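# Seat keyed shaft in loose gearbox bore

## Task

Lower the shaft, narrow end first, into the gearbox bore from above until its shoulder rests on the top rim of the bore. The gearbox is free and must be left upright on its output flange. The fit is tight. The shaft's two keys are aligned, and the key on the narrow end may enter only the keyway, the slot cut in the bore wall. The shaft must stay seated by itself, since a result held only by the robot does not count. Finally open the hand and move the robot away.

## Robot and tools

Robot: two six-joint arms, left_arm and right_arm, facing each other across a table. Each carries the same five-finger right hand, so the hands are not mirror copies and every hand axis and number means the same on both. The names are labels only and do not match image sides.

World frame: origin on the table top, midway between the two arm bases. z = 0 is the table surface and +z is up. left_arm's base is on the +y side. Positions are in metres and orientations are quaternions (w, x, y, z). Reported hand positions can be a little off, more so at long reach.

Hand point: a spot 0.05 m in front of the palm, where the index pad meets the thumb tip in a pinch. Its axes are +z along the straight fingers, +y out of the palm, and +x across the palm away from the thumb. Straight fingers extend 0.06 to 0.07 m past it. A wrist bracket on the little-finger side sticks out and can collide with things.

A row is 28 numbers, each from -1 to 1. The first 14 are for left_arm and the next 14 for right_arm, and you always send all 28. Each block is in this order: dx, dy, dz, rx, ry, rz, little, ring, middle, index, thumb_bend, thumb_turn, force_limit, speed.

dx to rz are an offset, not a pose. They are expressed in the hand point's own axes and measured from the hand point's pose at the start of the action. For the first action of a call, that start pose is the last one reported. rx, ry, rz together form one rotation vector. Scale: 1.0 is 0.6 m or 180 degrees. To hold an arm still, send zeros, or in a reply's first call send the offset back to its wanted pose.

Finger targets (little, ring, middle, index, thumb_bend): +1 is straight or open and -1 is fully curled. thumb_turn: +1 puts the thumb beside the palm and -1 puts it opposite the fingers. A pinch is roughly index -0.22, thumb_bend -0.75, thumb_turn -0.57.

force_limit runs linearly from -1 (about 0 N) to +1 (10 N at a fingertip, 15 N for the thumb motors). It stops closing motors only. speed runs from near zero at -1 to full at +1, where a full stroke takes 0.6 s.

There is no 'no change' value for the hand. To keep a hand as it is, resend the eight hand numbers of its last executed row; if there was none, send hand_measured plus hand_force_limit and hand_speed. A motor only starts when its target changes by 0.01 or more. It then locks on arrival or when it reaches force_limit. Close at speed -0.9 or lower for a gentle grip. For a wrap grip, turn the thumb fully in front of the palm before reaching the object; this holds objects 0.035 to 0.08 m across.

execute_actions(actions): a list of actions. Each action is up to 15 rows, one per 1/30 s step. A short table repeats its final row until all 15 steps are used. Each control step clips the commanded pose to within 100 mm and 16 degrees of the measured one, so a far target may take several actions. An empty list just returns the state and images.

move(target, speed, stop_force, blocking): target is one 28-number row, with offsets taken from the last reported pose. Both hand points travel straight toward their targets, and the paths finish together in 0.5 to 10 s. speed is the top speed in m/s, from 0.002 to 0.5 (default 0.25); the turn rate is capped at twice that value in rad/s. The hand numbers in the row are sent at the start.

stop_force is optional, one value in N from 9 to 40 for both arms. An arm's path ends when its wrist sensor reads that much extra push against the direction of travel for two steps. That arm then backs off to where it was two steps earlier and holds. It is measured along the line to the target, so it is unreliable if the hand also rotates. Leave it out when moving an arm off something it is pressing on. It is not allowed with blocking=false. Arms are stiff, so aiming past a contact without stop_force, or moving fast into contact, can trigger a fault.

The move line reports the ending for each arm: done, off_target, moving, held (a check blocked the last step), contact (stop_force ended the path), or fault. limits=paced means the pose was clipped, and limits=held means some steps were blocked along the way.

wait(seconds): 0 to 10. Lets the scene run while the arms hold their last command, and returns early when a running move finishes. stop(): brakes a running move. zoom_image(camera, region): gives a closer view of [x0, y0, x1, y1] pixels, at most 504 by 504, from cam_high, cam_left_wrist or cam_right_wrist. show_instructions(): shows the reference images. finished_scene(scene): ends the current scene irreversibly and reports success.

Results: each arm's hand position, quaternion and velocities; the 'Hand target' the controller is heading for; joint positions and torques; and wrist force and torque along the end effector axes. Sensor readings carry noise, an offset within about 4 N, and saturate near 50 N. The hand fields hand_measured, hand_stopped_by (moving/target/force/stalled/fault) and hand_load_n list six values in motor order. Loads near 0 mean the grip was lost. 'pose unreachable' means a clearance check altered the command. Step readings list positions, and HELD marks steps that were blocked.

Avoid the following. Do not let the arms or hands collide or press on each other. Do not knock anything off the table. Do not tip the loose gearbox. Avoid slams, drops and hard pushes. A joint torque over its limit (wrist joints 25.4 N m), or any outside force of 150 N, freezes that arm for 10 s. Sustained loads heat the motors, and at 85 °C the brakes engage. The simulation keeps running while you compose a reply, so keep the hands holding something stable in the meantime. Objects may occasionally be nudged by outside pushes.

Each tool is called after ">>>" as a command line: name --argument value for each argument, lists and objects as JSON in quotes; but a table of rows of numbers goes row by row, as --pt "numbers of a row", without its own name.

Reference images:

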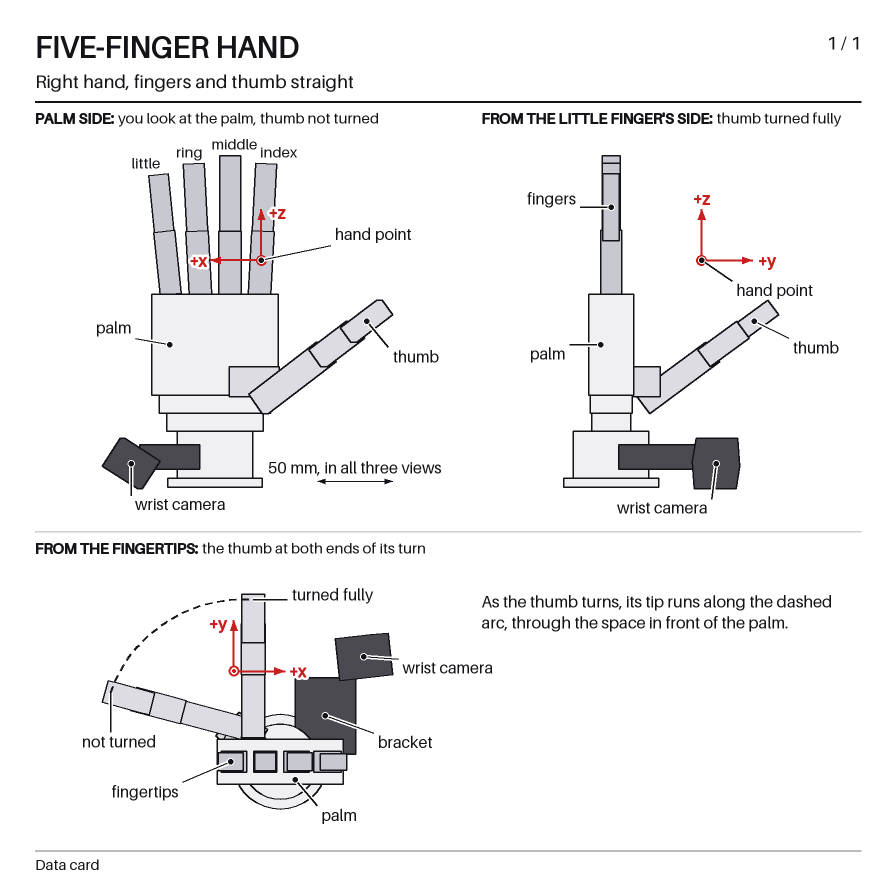

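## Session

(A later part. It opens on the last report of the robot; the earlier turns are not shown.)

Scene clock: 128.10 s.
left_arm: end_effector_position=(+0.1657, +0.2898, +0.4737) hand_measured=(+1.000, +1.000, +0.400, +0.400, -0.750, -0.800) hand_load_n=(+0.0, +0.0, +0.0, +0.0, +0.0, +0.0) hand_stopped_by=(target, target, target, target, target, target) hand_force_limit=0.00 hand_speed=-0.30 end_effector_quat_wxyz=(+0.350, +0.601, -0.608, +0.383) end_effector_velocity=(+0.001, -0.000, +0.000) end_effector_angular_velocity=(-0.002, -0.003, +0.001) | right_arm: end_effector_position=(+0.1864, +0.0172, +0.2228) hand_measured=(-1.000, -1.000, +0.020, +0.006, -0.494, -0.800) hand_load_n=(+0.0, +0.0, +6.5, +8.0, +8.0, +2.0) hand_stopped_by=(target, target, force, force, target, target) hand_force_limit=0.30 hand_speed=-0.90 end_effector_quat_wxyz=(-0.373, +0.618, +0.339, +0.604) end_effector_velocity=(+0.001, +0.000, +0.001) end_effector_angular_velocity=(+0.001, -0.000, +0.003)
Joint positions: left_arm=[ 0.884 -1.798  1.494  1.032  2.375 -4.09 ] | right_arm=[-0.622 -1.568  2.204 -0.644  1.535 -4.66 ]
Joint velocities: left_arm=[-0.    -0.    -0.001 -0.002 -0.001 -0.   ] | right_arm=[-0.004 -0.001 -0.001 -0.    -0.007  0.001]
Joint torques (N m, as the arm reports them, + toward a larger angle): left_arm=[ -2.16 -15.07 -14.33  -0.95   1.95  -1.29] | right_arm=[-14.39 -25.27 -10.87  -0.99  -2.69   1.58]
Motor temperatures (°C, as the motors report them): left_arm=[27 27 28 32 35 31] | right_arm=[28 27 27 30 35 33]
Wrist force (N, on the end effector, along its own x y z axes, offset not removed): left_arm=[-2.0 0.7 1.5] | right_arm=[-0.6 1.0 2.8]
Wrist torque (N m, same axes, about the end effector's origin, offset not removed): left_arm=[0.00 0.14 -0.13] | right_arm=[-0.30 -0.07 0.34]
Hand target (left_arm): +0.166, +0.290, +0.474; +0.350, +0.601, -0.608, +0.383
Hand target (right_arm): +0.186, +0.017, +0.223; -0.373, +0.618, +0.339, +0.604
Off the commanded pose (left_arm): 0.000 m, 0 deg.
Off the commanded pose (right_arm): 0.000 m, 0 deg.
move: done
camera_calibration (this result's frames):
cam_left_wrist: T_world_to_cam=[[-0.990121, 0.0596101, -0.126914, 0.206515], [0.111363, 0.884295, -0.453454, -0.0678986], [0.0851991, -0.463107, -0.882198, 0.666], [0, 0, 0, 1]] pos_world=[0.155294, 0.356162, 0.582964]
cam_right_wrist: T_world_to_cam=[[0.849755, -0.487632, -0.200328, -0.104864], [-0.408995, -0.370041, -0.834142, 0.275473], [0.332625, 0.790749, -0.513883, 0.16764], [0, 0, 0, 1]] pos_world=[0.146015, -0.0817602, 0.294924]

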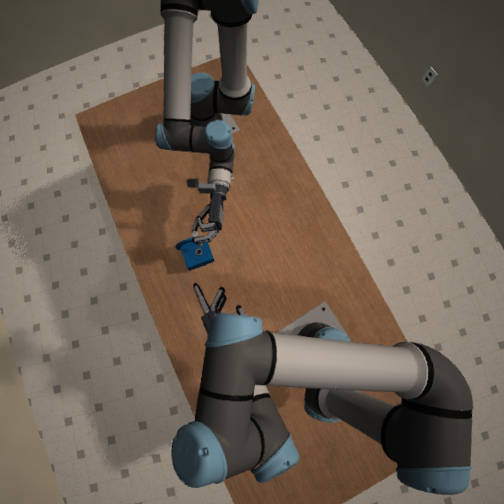

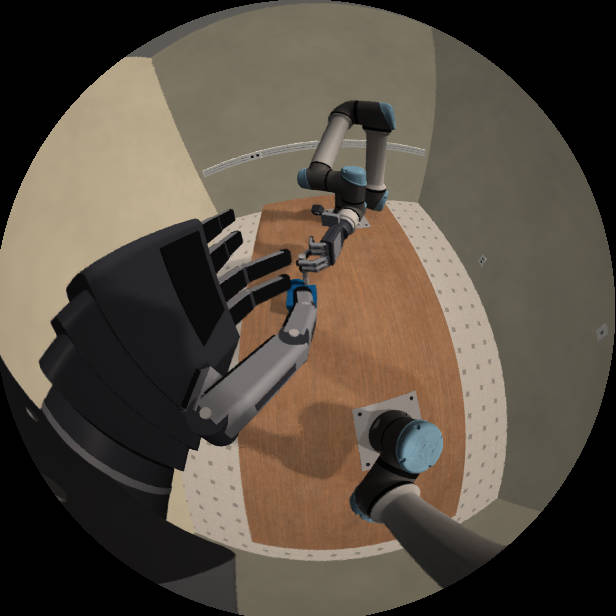

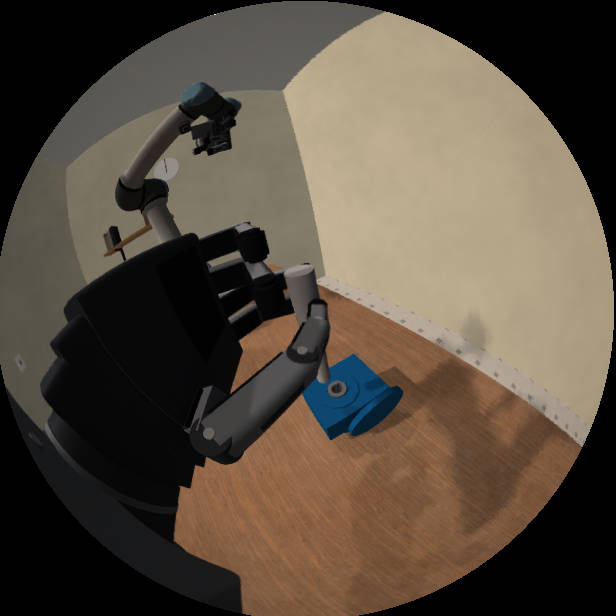

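>>> move --target '[0,0,0,0,0,0,1,1,0.4,0.4,-0.75,-0.8,0,-0.3, -0.047,0.025,0.018,0,0,0,-1,-1,-0.2,-0.2,-0.5,-0.8,0.3,-0.9]' --speed 0.04

>>> zoom_image --camera "cam_right_wrist" --region '[280,340,370,430]'

>>> zoom_image --camera "cam_high" --region '[170,220,230,280]'

>>> zoom_image --camera "cam_left_wrist" --region '[270,230,340,300]'

Scene clock: 176.33 s.
left_arm: end_effector_position=(+0.1657, +0.2898, +0.4737) hand_measured=(+1.000, +1.000, +0.400, +0.400, -0.750, -0.800) hand_load_n=(+0.0, +0.0, +0.0, +0.0, +0.0, +0.0) hand_stopped_by=(target, target, target, target, target, target) hand_force_limit=0.00 hand_speed=-0.30 end_effector_quat_wxyz=(+0.350, +0.601, -0.608, +0.383) end_effector_velocity=(+0.000, -0.000, +0.000) end_effector_angular_velocity=(-0.001, -0.003, -0.000) | right_arm: end_effector_position=(+0.2036, +0.0202, +0.1941) hand_measured=(-1.000, -1.000, +0.020, +0.006, -0.494, -0.800) hand_load_n=(+0.0, +0.0, +6.5, +8.0, +8.0, +2.0) hand_stopped_by=(target, target, force, force, target, target) hand_force_limit=0.30 hand_speed=-0.90 end_effector_quat_wxyz=(-0.373, +0.618, +0.339, +0.604) end_effector_velocity=(+0.001, +0.001, -0.000) end_effector_angular_velocity=(+0.002, -0.001, +0.000)
Joint positions: left_arm=[ 0.884 -1.798  1.494  1.032  2.375 -4.09 ] | right_arm=[-0.662 -1.5    2.227 -0.735  1.495 -4.66 ]
Joint velocities: left_arm=[-0.    -0.001  0.    -0.002 -0.     0.001] | right_arm=[-0.002  0.003 -0.001 -0.004 -0.002  0.   ]
Joint torques (N m, as the arm reports them, + toward a larger angle): left_arm=[ -1.22 -15.58 -14.82  -1.1    1.94  -1.31] | right_arm=[-15.22 -11.62  -9.37  -3.9   -2.66   1.58]
Motor temperatures (°C, as the motors report them): left_arm=[27 27 28 32 35 31] | right_arm=[28 27 27 30 35 33]
Wrist force (N, on the end effector, along its own x y z axes, offset not removed): left_arm=[-5.2 -1.6 -2.9] | right_arm=[-5.0 -0.9 2.7]
Wrist torque (N m, same axes, about the end effector's origin, offset not removed): left_arm=[0.04 0.86 -0.42] | right_arm=[-0.44 0.46 0.14]
Hand target (left_arm): +0.166, +0.290, +0.474; +0.350, +0.601, -0.608, +0.383
Hand target (right_arm): +0.204, +0.020, +0.194; -0.373, +0.618, +0.339, +0.604
Off the commanded pose (left_arm): 0.000 m, 0 deg.
Off the commanded pose (right_arm): 0.000 m, 0 deg.
move: done
camera_calibration (this result's frames):
cam_left_wrist: T_world_to_cam=[[-0.990121, 0.0596102, -0.126914, 0.206515], [0.111363, 0.884295, -0.453454, -0.0678985], [0.085199, -0.463108, -0.882198, 0.666], [0, 0, 0, 1]] pos_world=[0.155294, 0.356162, 0.582964]
cam_right_wrist: T_world_to_cam=[[0.849738, -0.487642, -0.200374, -0.123803], [-0.409042, -0.370029, -0.834124, 0.259606], [0.33261, 0.790749, -0.513894, 0.144837], [0, 0, 0, 1]] pos_world=[0.163215, -0.0788394, 0.266168]

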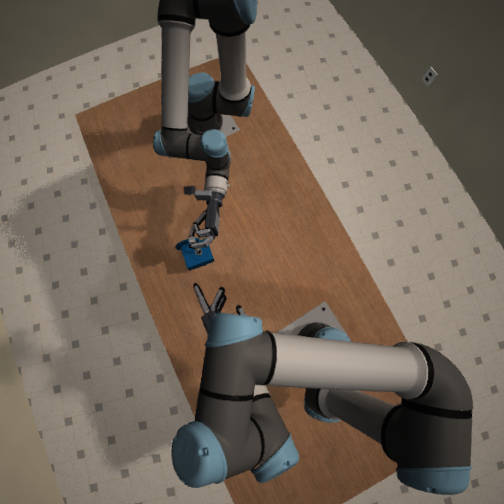

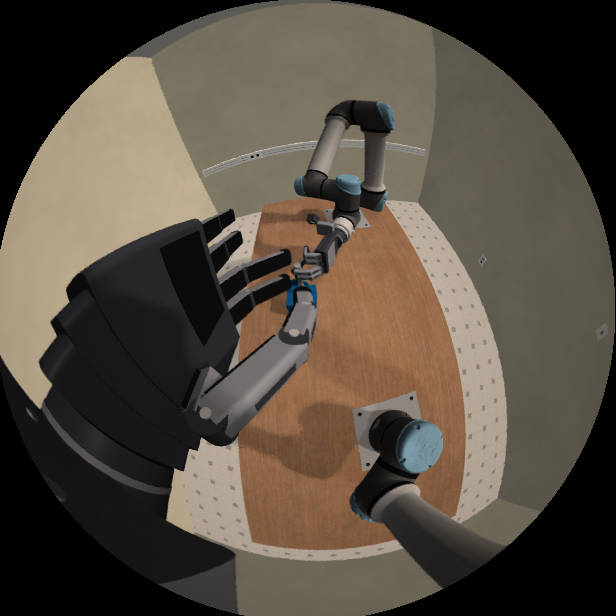

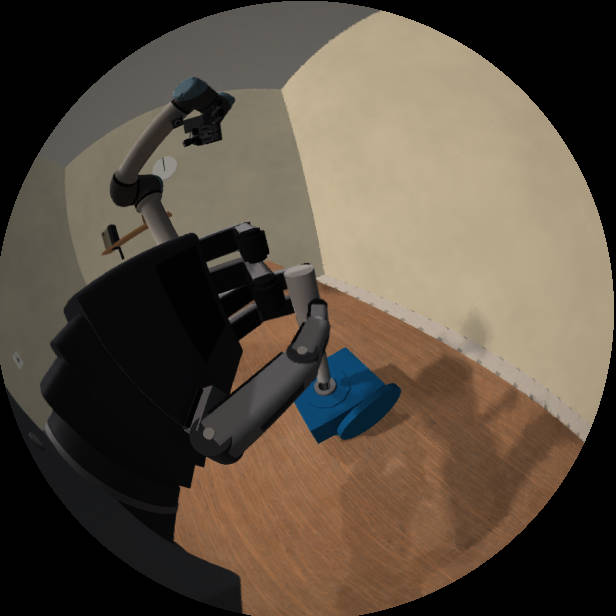

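Region (280, 340, 370, 430) of cam_right_wrist's 616x616 image, scaled by 5.600, with more detail than that image has.

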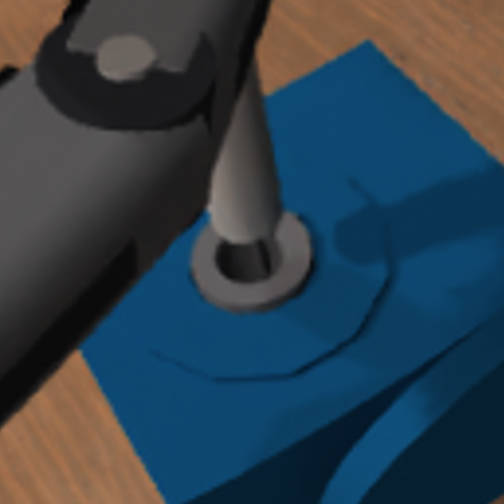

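Region (170, 220, 230, 280) of cam_high's 504x504 image, scaled by 8.400, with more detail than that image has.

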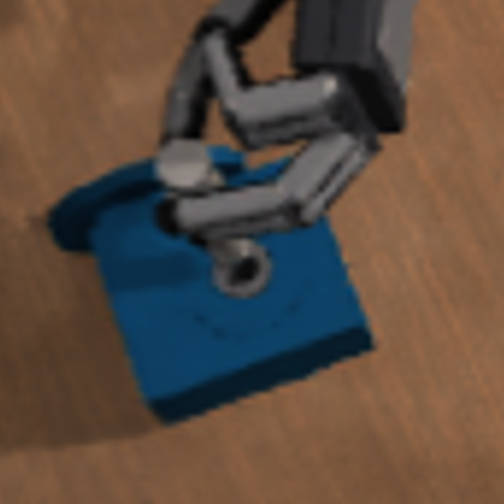

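Region (270, 230, 340, 300) of cam_left_wrist's 616x616 image, scaled by 7.200, with more detail than that image has.

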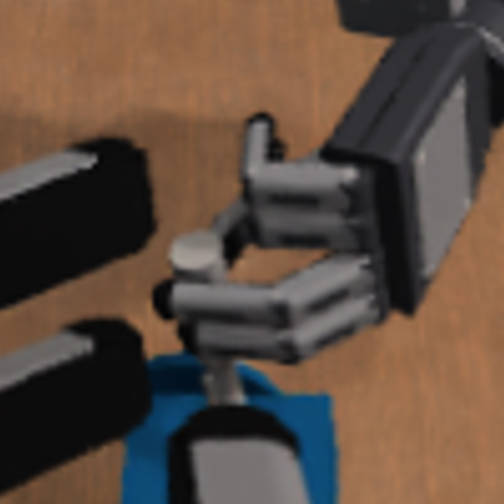

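>>> move --target '[-0.307,-0.15,0.218,0,0,0,-1,-1,-1,-1,1,1,0,0.3, 0,0,0,0,0,0,-1,-1,-0.2,-0.2,-0.5,-0.8,0.3,-0.9]'

>>> zoom_image --camera "cam_left_wrist" --region '[260,160,420,320]'

Scene clock: 178.17 s.
left_arm: end_effector_position=(+0.2660, +0.2609, +0.2543) hand_measured=(-1.000, -1.000, -1.000, -1.000, +1.000, +1.000) hand_load_n=(+0.0, +0.0, +0.0, +0.0, +0.0, +0.0) hand_stopped_by=(target, target, target, target, target, target) hand_force_limit=0.00 hand_speed=0.30 end_effector_quat_wxyz=(+0.350, +0.601, -0.608, +0.383) end_effector_velocity=(+0.000, -0.000, -0.001) end_effector_angular_velocity=(+0.001, +0.002, +0.000) | right_arm: end_effector_position=(+0.2036, +0.0201, +0.1940) hand_measured=(-1.000, -1.000, +0.020, +0.006, -0.494, -0.800) hand_load_n=(+0.0, +0.0, +6.5, +8.0, +8.0, +2.0) hand_stopped_by=(target, target, force, force, target, target) hand_force_limit=0.30 hand_speed=-0.90 end_effector_quat_wxyz=(-0.373, +0.618, +0.339, +0.604) end_effector_velocity=(-0.000, +0.000, -0.000) end_effector_angular_velocity=(+0.000, +0.000, +0.000)
Joint positions: left_arm=[ 0.981 -1.514  1.819  0.5    2.445 -3.988] | right_arm=[-0.662 -1.5    2.227 -0.735  1.495 -4.66 ]
Joint velocities: left_arm=[-0.     0.002  0.001 -0.002 -0.    -0.001] | right_arm=[ 0. -0.  0. -0. -0.  0.]
Joint torques (N m, as the arm reports them, + toward a larger angle): left_arm=[ 12.34 -15.84  -9.68  -0.93   2.7   -1.57] | right_arm=[  8.85 -26.85 -25.94  -0.98   2.55   1.54]
Motor temperatures (°C, as the motors report them): left_arm=[27 27 28 32 35 31] | right_arm=[28 27 27 30 35 33]
Wrist force (N, on the end effector, along its own x y z axes, offset not removed): left_arm=[-4.7 -2.3 1.2] | right_arm=[-4.0 -0.8 0.2]
Wrist torque (N m, same axes, about the end effector's origin, offset not removed): left_arm=[-0.23 0.55 -0.26] | right_arm=[-0.26 0.46 0.18]
Hand target (left_arm): +0.266, +0.261, +0.254; +0.350, +0.601, -0.608, +0.383
Hand target (right_arm): +0.204, +0.020, +0.194; -0.373, +0.618, +0.339, +0.604
Off the commanded pose (left_arm): 0.000 m, 0 deg.
Off the commanded pose (right_arm): 0.000 m, 0 deg.
move: done
camera_calibration (this result's frames):
cam_left_wrist: T_world_to_cam=[[-0.990104, 0.0596367, -0.127033, 0.279734], [0.111423, 0.884387, -0.45326, -0.153058], [0.0853151, -0.462929, -0.88228, 0.450332], [0, 0, 0, 1]] pos_world=[0.2556, 0.327152, 0.363479]
cam_right_wrist: T_world_to_cam=[[0.849677, -0.487748, -0.200379, -0.123857], [-0.409112, -0.370023, -0.834093, 0.259589], [0.332682, 0.790686, -0.513943, 0.144838], [0, 0, 0, 1]] pos_world=[0.163254, -0.0788782, 0.266141]

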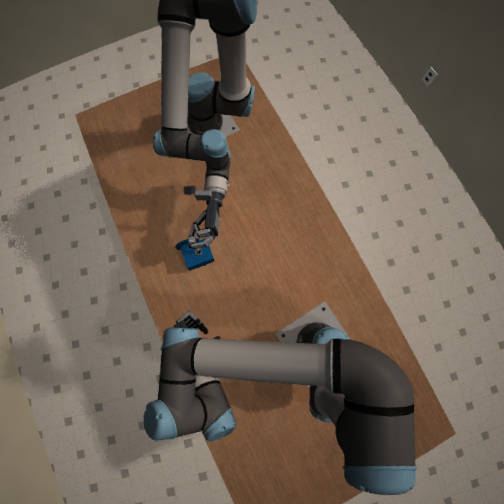

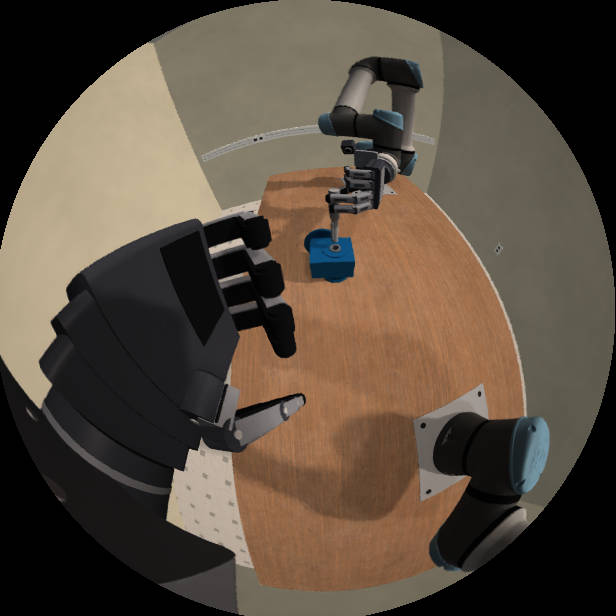

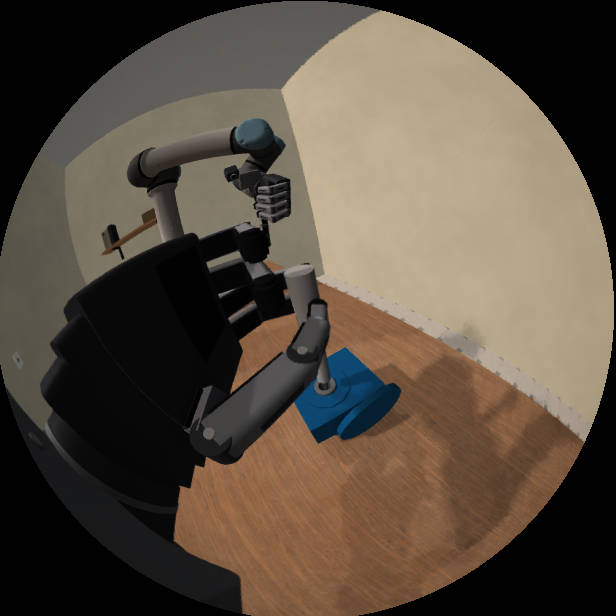

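Region (260, 160, 420, 320) of cam_left_wrist's 616x616 image, scaled by 3.150, with more detail than that image has.

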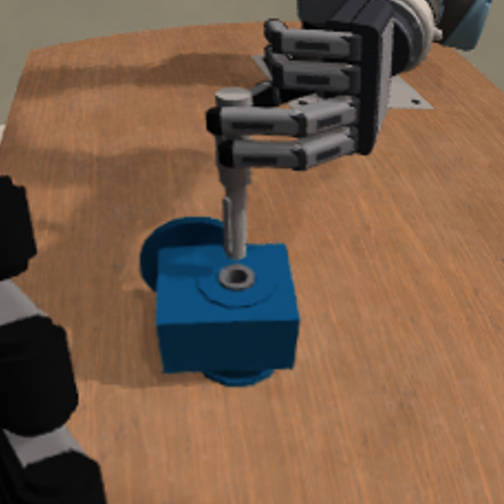

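>>> zoom_image --camera "cam_left_wrist" --region '[312,210,358,256]'

Region (312, 210, 358, 256) of cam_left_wrist's 616x616 image, scaled by 10.957, with more detail than that image has.

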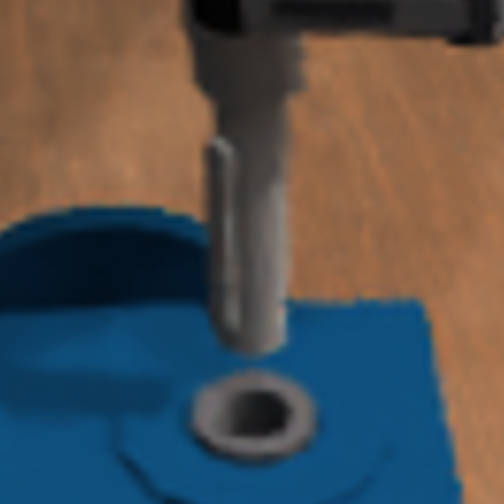

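>>> move --target '[0,0,0,0,0,0,-1,-1,-1,-1,1,1,0,0.3, -0.02,0.001,0.005,0,0,0,-1,-1,-0.2,-0.2,-0.5,-0.8,0.3,-0.9]' --speed 0.02

>>> zoom_image --camera "cam_left_wrist" --region '[312,210,358,256]'

>>> zoom_image --camera "cam_right_wrist" --region '[295,350,355,410]'

Scene clock: 179.37 s.
left_arm: end_effector_position=(+0.2660, +0.2609, +0.2542) hand_measured=(-1.000, -1.000, -1.000, -1.000, +1.000, +1.000) hand_load_n=(+0.0, +0.0, +0.0, +0.0, +0.0, +0.0) hand_stopped_by=(target, target, target, target, target, target) hand_force_limit=0.00 hand_speed=0.30 end_effector_quat_wxyz=(+0.350, +0.601, -0.608, +0.383) end_effector_velocity=(+0.001, +0.000, +0.001) end_effector_angular_velocity=(-0.001, -0.003, -0.000) | right_arm: end_effector_position=(+0.2051, +0.0228, +0.1821) hand_measured=(-1.000, -1.000, +0.020, +0.006, -0.494, -0.800) hand_load_n=(+0.0, +0.0, +6.5, +8.0, +8.0, +2.0) hand_stopped_by=(target, target, force, force, target, target) hand_force_limit=0.30 hand_speed=-0.90 end_effector_quat_wxyz=(-0.373, +0.618, +0.339, +0.604) end_effector_velocity=(+0.000, -0.000, -0.001) end_effector_angular_velocity=(-0.001, +0.000, -0.001)
Joint positions: left_arm=[ 0.981 -1.514  1.819  0.5    2.445 -3.988] | right_arm=[-0.662 -1.469  2.234 -0.772  1.496 -4.66 ]
Joint velocities: left_arm=[ 0.001 -0.001 -0.002  0.001  0.     0.001] | right_arm=[-0.     0.003  0.001 -0.003  0.001  0.   ]
Joint torques (N m, as the arm reports them, + toward a larger angle): left_arm=[ 11.34 -27.63 -13.19   2.88   2.    -0.27] | right_arm=[ 13.46 -11.07  -8.62  -3.75   2.57   1.29]
Motor temperatures (°C, as the motors report them): left_arm=[27 27 28 32 35 31] | right_arm=[28 27 27 30 35 33]
Wrist force (N, on the end effector, along its own x y z axes, offset not removed): left_arm=[-1.0 2.3 3.5] | right_arm=[-3.1 -1.7 0.9]
Wrist torque (N m, same axes, about the end effector's origin, offset not removed): left_arm=[0.23 0.08 0.20] | right_arm=[-0.49 0.45 0.20]
Hand target (left_arm): +0.266, +0.261, +0.254; +0.350, +0.601, -0.608, +0.383
Hand target (right_arm): +0.205, +0.023, +0.182; -0.373, +0.618, +0.339, +0.604
Off the commanded pose (left_arm): 0.000 m, 0 deg.
Off the commanded pose (right_arm): 0.000 m, 0 deg.
move: done
camera_calibration (this result's frames):
cam_left_wrist: T_world_to_cam=[[-0.990109, 0.0596287, -0.126996, 0.279723], [0.1114, 0.884385, -0.453269, -0.15305], [0.0852852, -0.462933, -0.882281, 0.450338], [0, 0, 0, 1]] pos_world=[0.255599, 0.327152, 0.363475]
cam_right_wrist: T_world_to_cam=[[0.849675, -0.487748, -0.200387, -0.126219], [-0.409123, -0.370031, -0.834084, 0.251263], [0.332673, 0.790683, -0.513955, 0.136089], [0, 0, 0, 1]] pos_world=[0.164769, -0.0761908, 0.254226]

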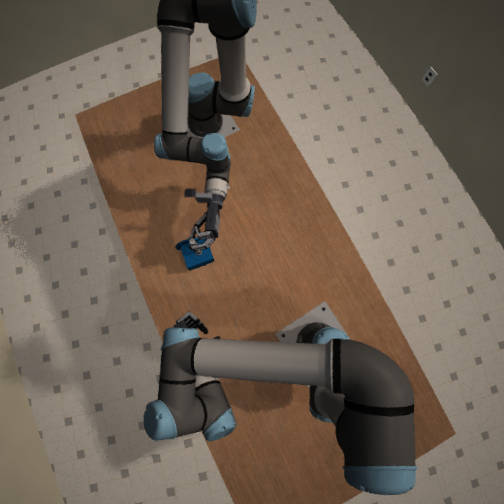

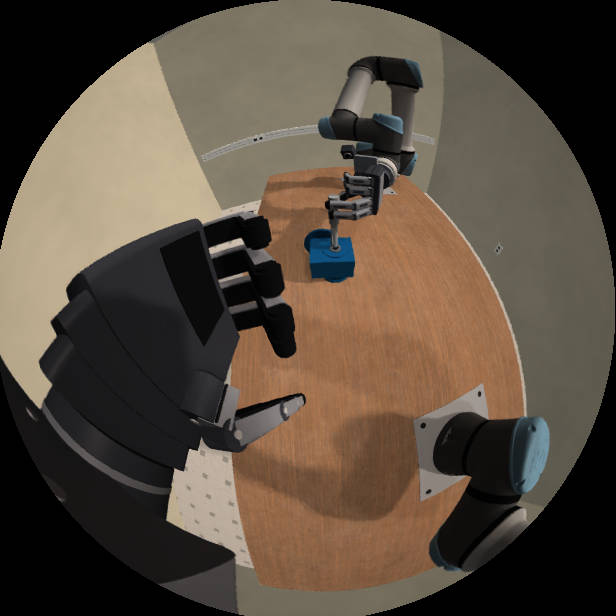

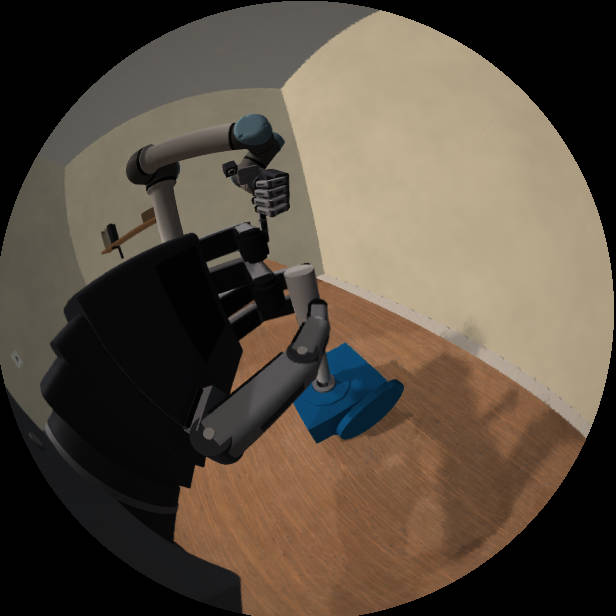

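Region (312, 210, 358, 256) of cam_left_wrist's 616x616 image, scaled by 10.957, with more detail than that image has.

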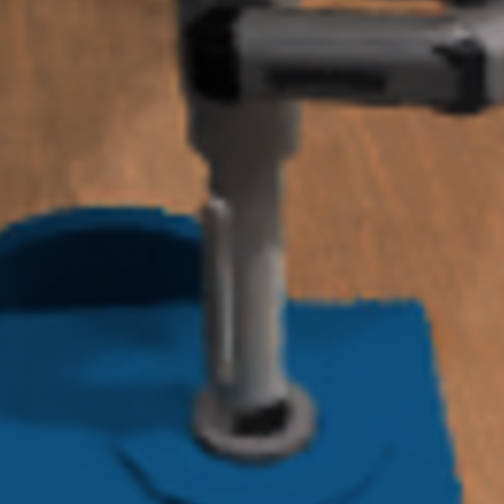

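Region (295, 350, 355, 410) of cam_right_wrist's 616x616 image, scaled by 8.400, with more detail than that image has.

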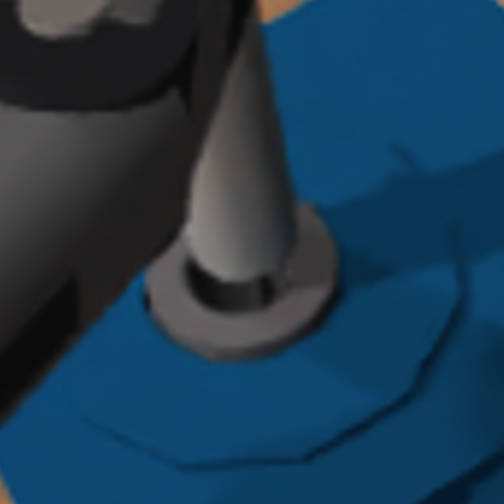

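>>> move --target '[0,0,0,0,0,0,-1,-1,-1,-1,1,1,0,0.3, -0.0085,-0.0012,-0.001,0,0,0,-1,-1,-0.2,-0.2,-0.5,-0.8,0.3,-0.9]' --speed 0.01

>>> zoom_image --camera "cam_left_wrist" --region '[312,210,358,256]'

>>> zoom_image --camera "cam_right_wrist" --region '[295,350,355,410]'

Scene clock: 180.30 s.
left_arm: end_effector_position=(+0.2660, +0.2609, +0.2542) hand_measured=(-1.000, -1.000, -1.000, -1.000, +1.000, +1.000) hand_load_n=(+0.0, +0.0, +0.0, +0.0, +0.0, +0.0) hand_stopped_by=(target, target, target, target, target, target) hand_force_limit=0.00 hand_speed=0.30 end_effector_quat_wxyz=(+0.350, +0.601, -0.608, +0.383) end_effector_velocity=(-0.000, +0.000, -0.001) end_effector_angular_velocity=(+0.001, +0.003, +0.000) | right_arm: end_effector_position=(+0.2040, +0.0228, +0.1771) hand_measured=(-1.000, -1.000, +0.020, +0.006, -0.494, -0.800) hand_load_n=(+0.0, +0.0, +6.5, +8.0, +8.0, +2.0) hand_stopped_by=(target, target, force, force, target, target) hand_force_limit=0.30 hand_speed=-0.90 end_effector_quat_wxyz=(-0.373, +0.618, +0.339, +0.604) end_effector_velocity=(-0.001, +0.000, -0.001) end_effector_angular_velocity=(-0.000, -0.001, +0.002)
Joint positions: left_arm=[ 0.981 -1.514  1.819  0.5    2.445 -3.988] | right_arm=[-0.659 -1.459  2.24  -0.788  1.499 -4.66 ]
Joint velocities: left_arm=[ 0.     0.001  0.001  0.001  0.    -0.001] | right_arm=[ 0.001  0.003  0.002 -0.005 -0.001 -0.   ]
Joint torques (N m, as the arm reports them, + toward a larger angle): left_arm=[ 11.5  -26.91 -14.2    2.71   1.63   0.36] | right_arm=[ 12.44 -11.8   -7.82  -3.74   2.49   0.13]
Motor temperatures (°C, as the motors report them): left_arm=[27 27 28 32 35 31] | right_arm=[28 27 27 30 35 33]
Wrist force (N, on the end effector, along its own x y z axes, offset not removed): left_arm=[-3.7 -0.4 -0.6] | right_arm=[-4.4 -1.0 4.2]
Wrist torque (N m, same axes, about the end effector's origin, offset not removed): left_arm=[-0.03 0.67 -0.20] | right_arm=[-0.51 0.25 0.12]
Hand target (left_arm): +0.266, +0.261, +0.254; +0.350, +0.601, -0.608, +0.383
Hand target (right_arm): +0.204, +0.023, +0.177; -0.373, +0.618, +0.339, +0.604
Off the commanded pose (left_arm): 0.000 m, 0 deg.
Off the commanded pose (right_arm): 0.000 m, 0 deg.
move: done
camera_calibration (this result's frames):
cam_left_wrist: T_world_to_cam=[[-0.99011, 0.059629, -0.12699, 0.279719], [0.111397, 0.884387, -0.453267, -0.153051], [0.0852807, -0.46293, -0.882283, 0.450341], [0, 0, 0, 1]] pos_world=[0.255597, 0.327153, 0.363477]
cam_right_wrist: T_world_to_cam=[[0.849671, -0.487745, -0.200409, -0.126273], [-0.409144, -0.370036, -0.834071, 0.246667], [0.332656, 0.790682, -0.513967, 0.133907], [0, 0, 0, 1]] pos_world=[0.163668, -0.0761917, 0.249255]

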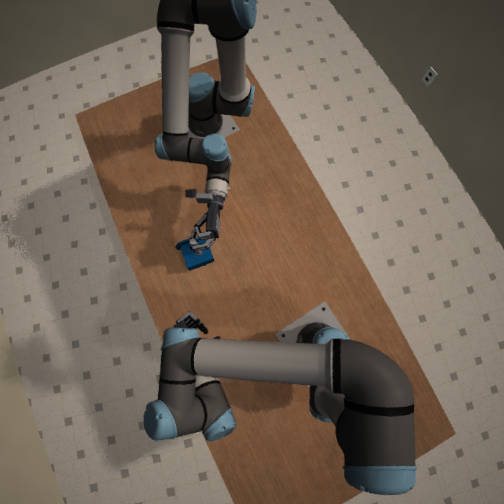

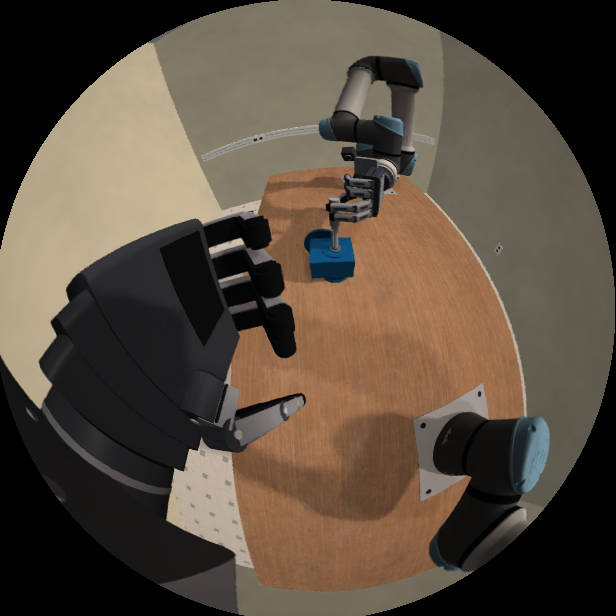

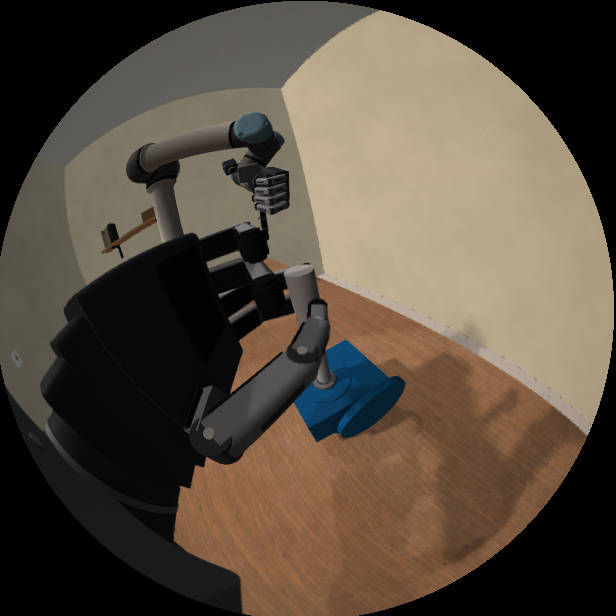

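Region (312, 210, 358, 256) of cam_left_wrist's 616x616 image, scaled by 10.957, with more detail than that image has.

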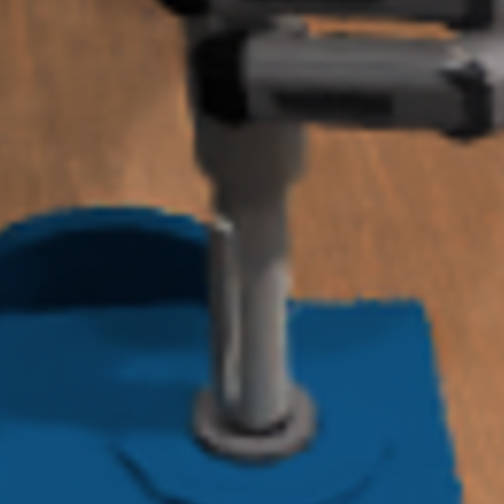

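Region (295, 350, 355, 410) of cam_right_wrist's 616x616 image, scaled by 8.400, with more detail than that image has.

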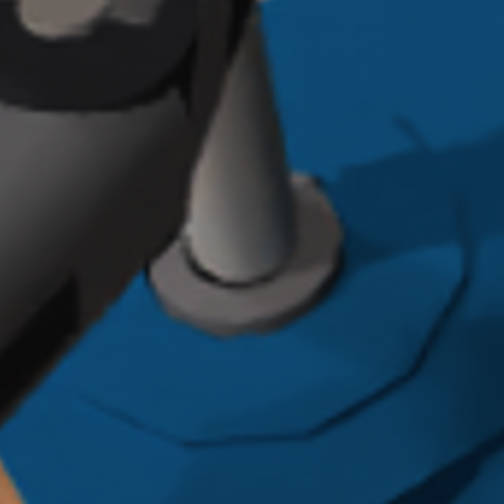

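Looks aligned. Descend slowly.

>>> move --target '[0,0,0,0,0,0,-1,-1,-1,-1,1,1,0,0.3, -0.025,0.0015,0,0,0,0,-1,-1,-0.2,-0.2,-0.5,-0.8,0.3,-0.9]' --speed 0.005 --stop_force 9

>>> zoom_image --camera "cam_left_wrist" --region '[312,210,358,256]'

>>> zoom_image --camera "cam_right_wrist" --region '[270,250,400,400]'

Scene clock: 183.03 s.
left_arm: end_effector_position=(+0.2660, +0.2609, +0.2542) hand_measured=(-1.000, -1.000, -1.000, -1.000, +1.000, +1.000) hand_load_n=(+0.0, +0.0, +0.0, +0.0, +0.0, +0.0) hand_stopped_by=(target, target, target, target, target, target) hand_force_limit=0.00 hand_speed=0.30 end_effector_quat_wxyz=(+0.350, +0.601, -0.608, +0.383) end_effector_velocity=(+0.000, +0.000, -0.001) end_effector_angular_velocity=(+0.002, +0.002, +0.001) | right_arm: end_effector_position=(+0.2039, +0.0228, +0.1722) hand_measured=(-1.000, -1.000, +0.020, +0.006, -0.494, -0.800) hand_load_n=(+0.0, +0.0, +7.0, +8.5, +7.0, -2.0) hand_stopped_by=(target, target, force, force, target, target) hand_force_limit=0.30 hand_speed=-0.90 end_effector_quat_wxyz=(-0.373, +0.618, +0.339, +0.604) end_effector_velocity=(-0.000, +0.000, +0.002) end_effector_angular_velocity=(-0.000, -0.000, +0.001)
Joint positions: left_arm=[ 0.981 -1.514  1.819  0.5    2.445 -3.988] | right_arm=[-0.659 -1.449  2.245 -0.804  1.499 -4.66 ]
Joint velocities: left_arm=[ 0.     0.002 -0.     0.001 -0.001 -0.   ] | right_arm=[ 0.    -0.004 -0.002  0.005 -0.001 -0.   ]
Joint torques (N m, as the arm reports them, + toward a larger angle): left_arm=[ 11.43 -23.9  -13.93   1.54   1.6    0.31] | right_arm=[ -5.07 -24.1  -23.12   1.82  -2.21  -0.98]
Motor temperatures (°C, as the motors report them): left_arm=[27 27 28 32 35 31] | right_arm=[28 27 27 30 35 33]
Wrist force (N, on the end effector, along its own x y z axes, offset not removed): left_arm=[-0.4 1.3 -1.4] | right_arm=[5.8 -0.3 5.0]
Wrist torque (N m, same axes, about the end effector's origin, offset not removed): left_arm=[0.21 -0.02 0.13] | right_arm=[-0.23 0.22 0.05]
Hand target (left_arm): +0.266, +0.261, +0.254; +0.350, +0.601, -0.608, +0.383
Hand target (right_arm): +0.204, +0.023, +0.173; -0.373, +0.617, +0.339, +0.604
Off the commanded pose (left_arm): 0.000 m, 0 deg.
Off the commanded pose (right_arm): 0.010 m, 0 deg.
move: contact (right_arm)
camera_calibration (this result's frames):
cam_left_wrist: T_world_to_cam=[[-0.99011, 0.0596291, -0.12699, 0.279719], [0.111397, 0.884387, -0.453267, -0.153051], [0.0852804, -0.46293, -0.882283, 0.450341], [0, 0, 0, 1]] pos_world=[0.255597, 0.327153, 0.363477]
cam_right_wrist: T_world_to_cam=[[0.849715, -0.487672, -0.200402, -0.127217], [-0.409203, -0.370303, -0.833923, 0.242495], [0.332471, 0.790602, -0.514209, 0.131498], [0, 0, 0, 1]] pos_world=[0.163609, -0.0762065, 0.244345]

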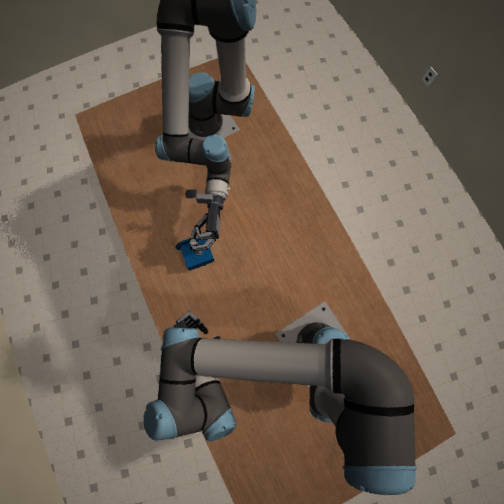

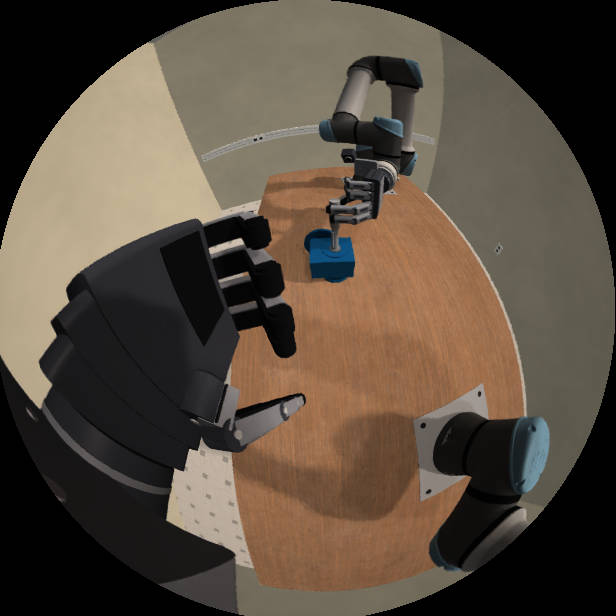

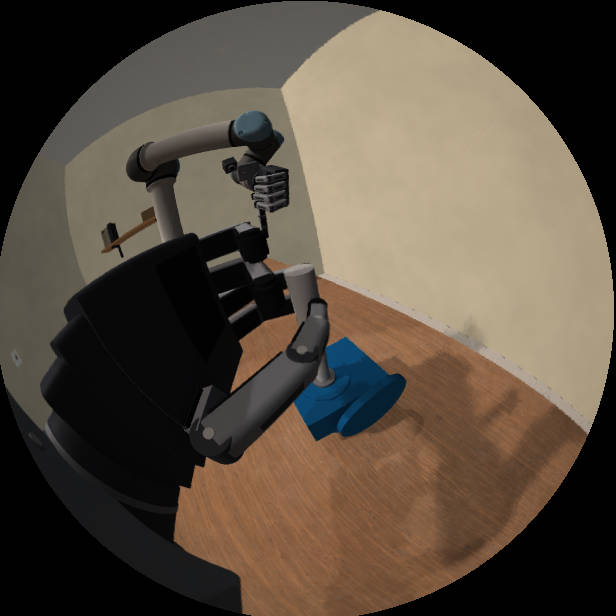

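Region (312, 210, 358, 256) of cam_left_wrist's 616x616 image, scaled by 10.957, with more detail than that image has.

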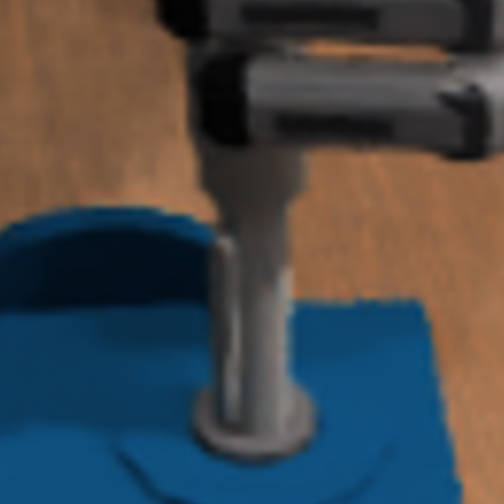

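Region (270, 250, 400, 400) of cam_right_wrist's 616x616 image, scaled by 3.360, with more detail than that image has; it fills the left 437 columns of this view, and the rest is white.

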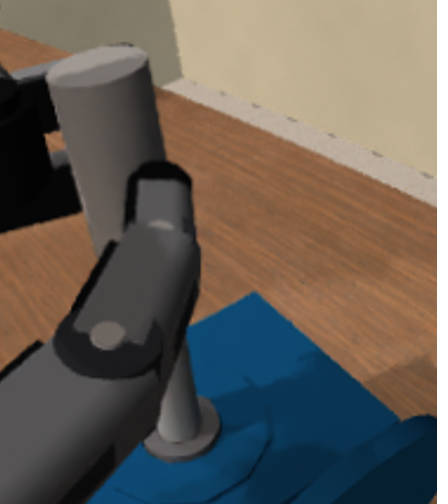

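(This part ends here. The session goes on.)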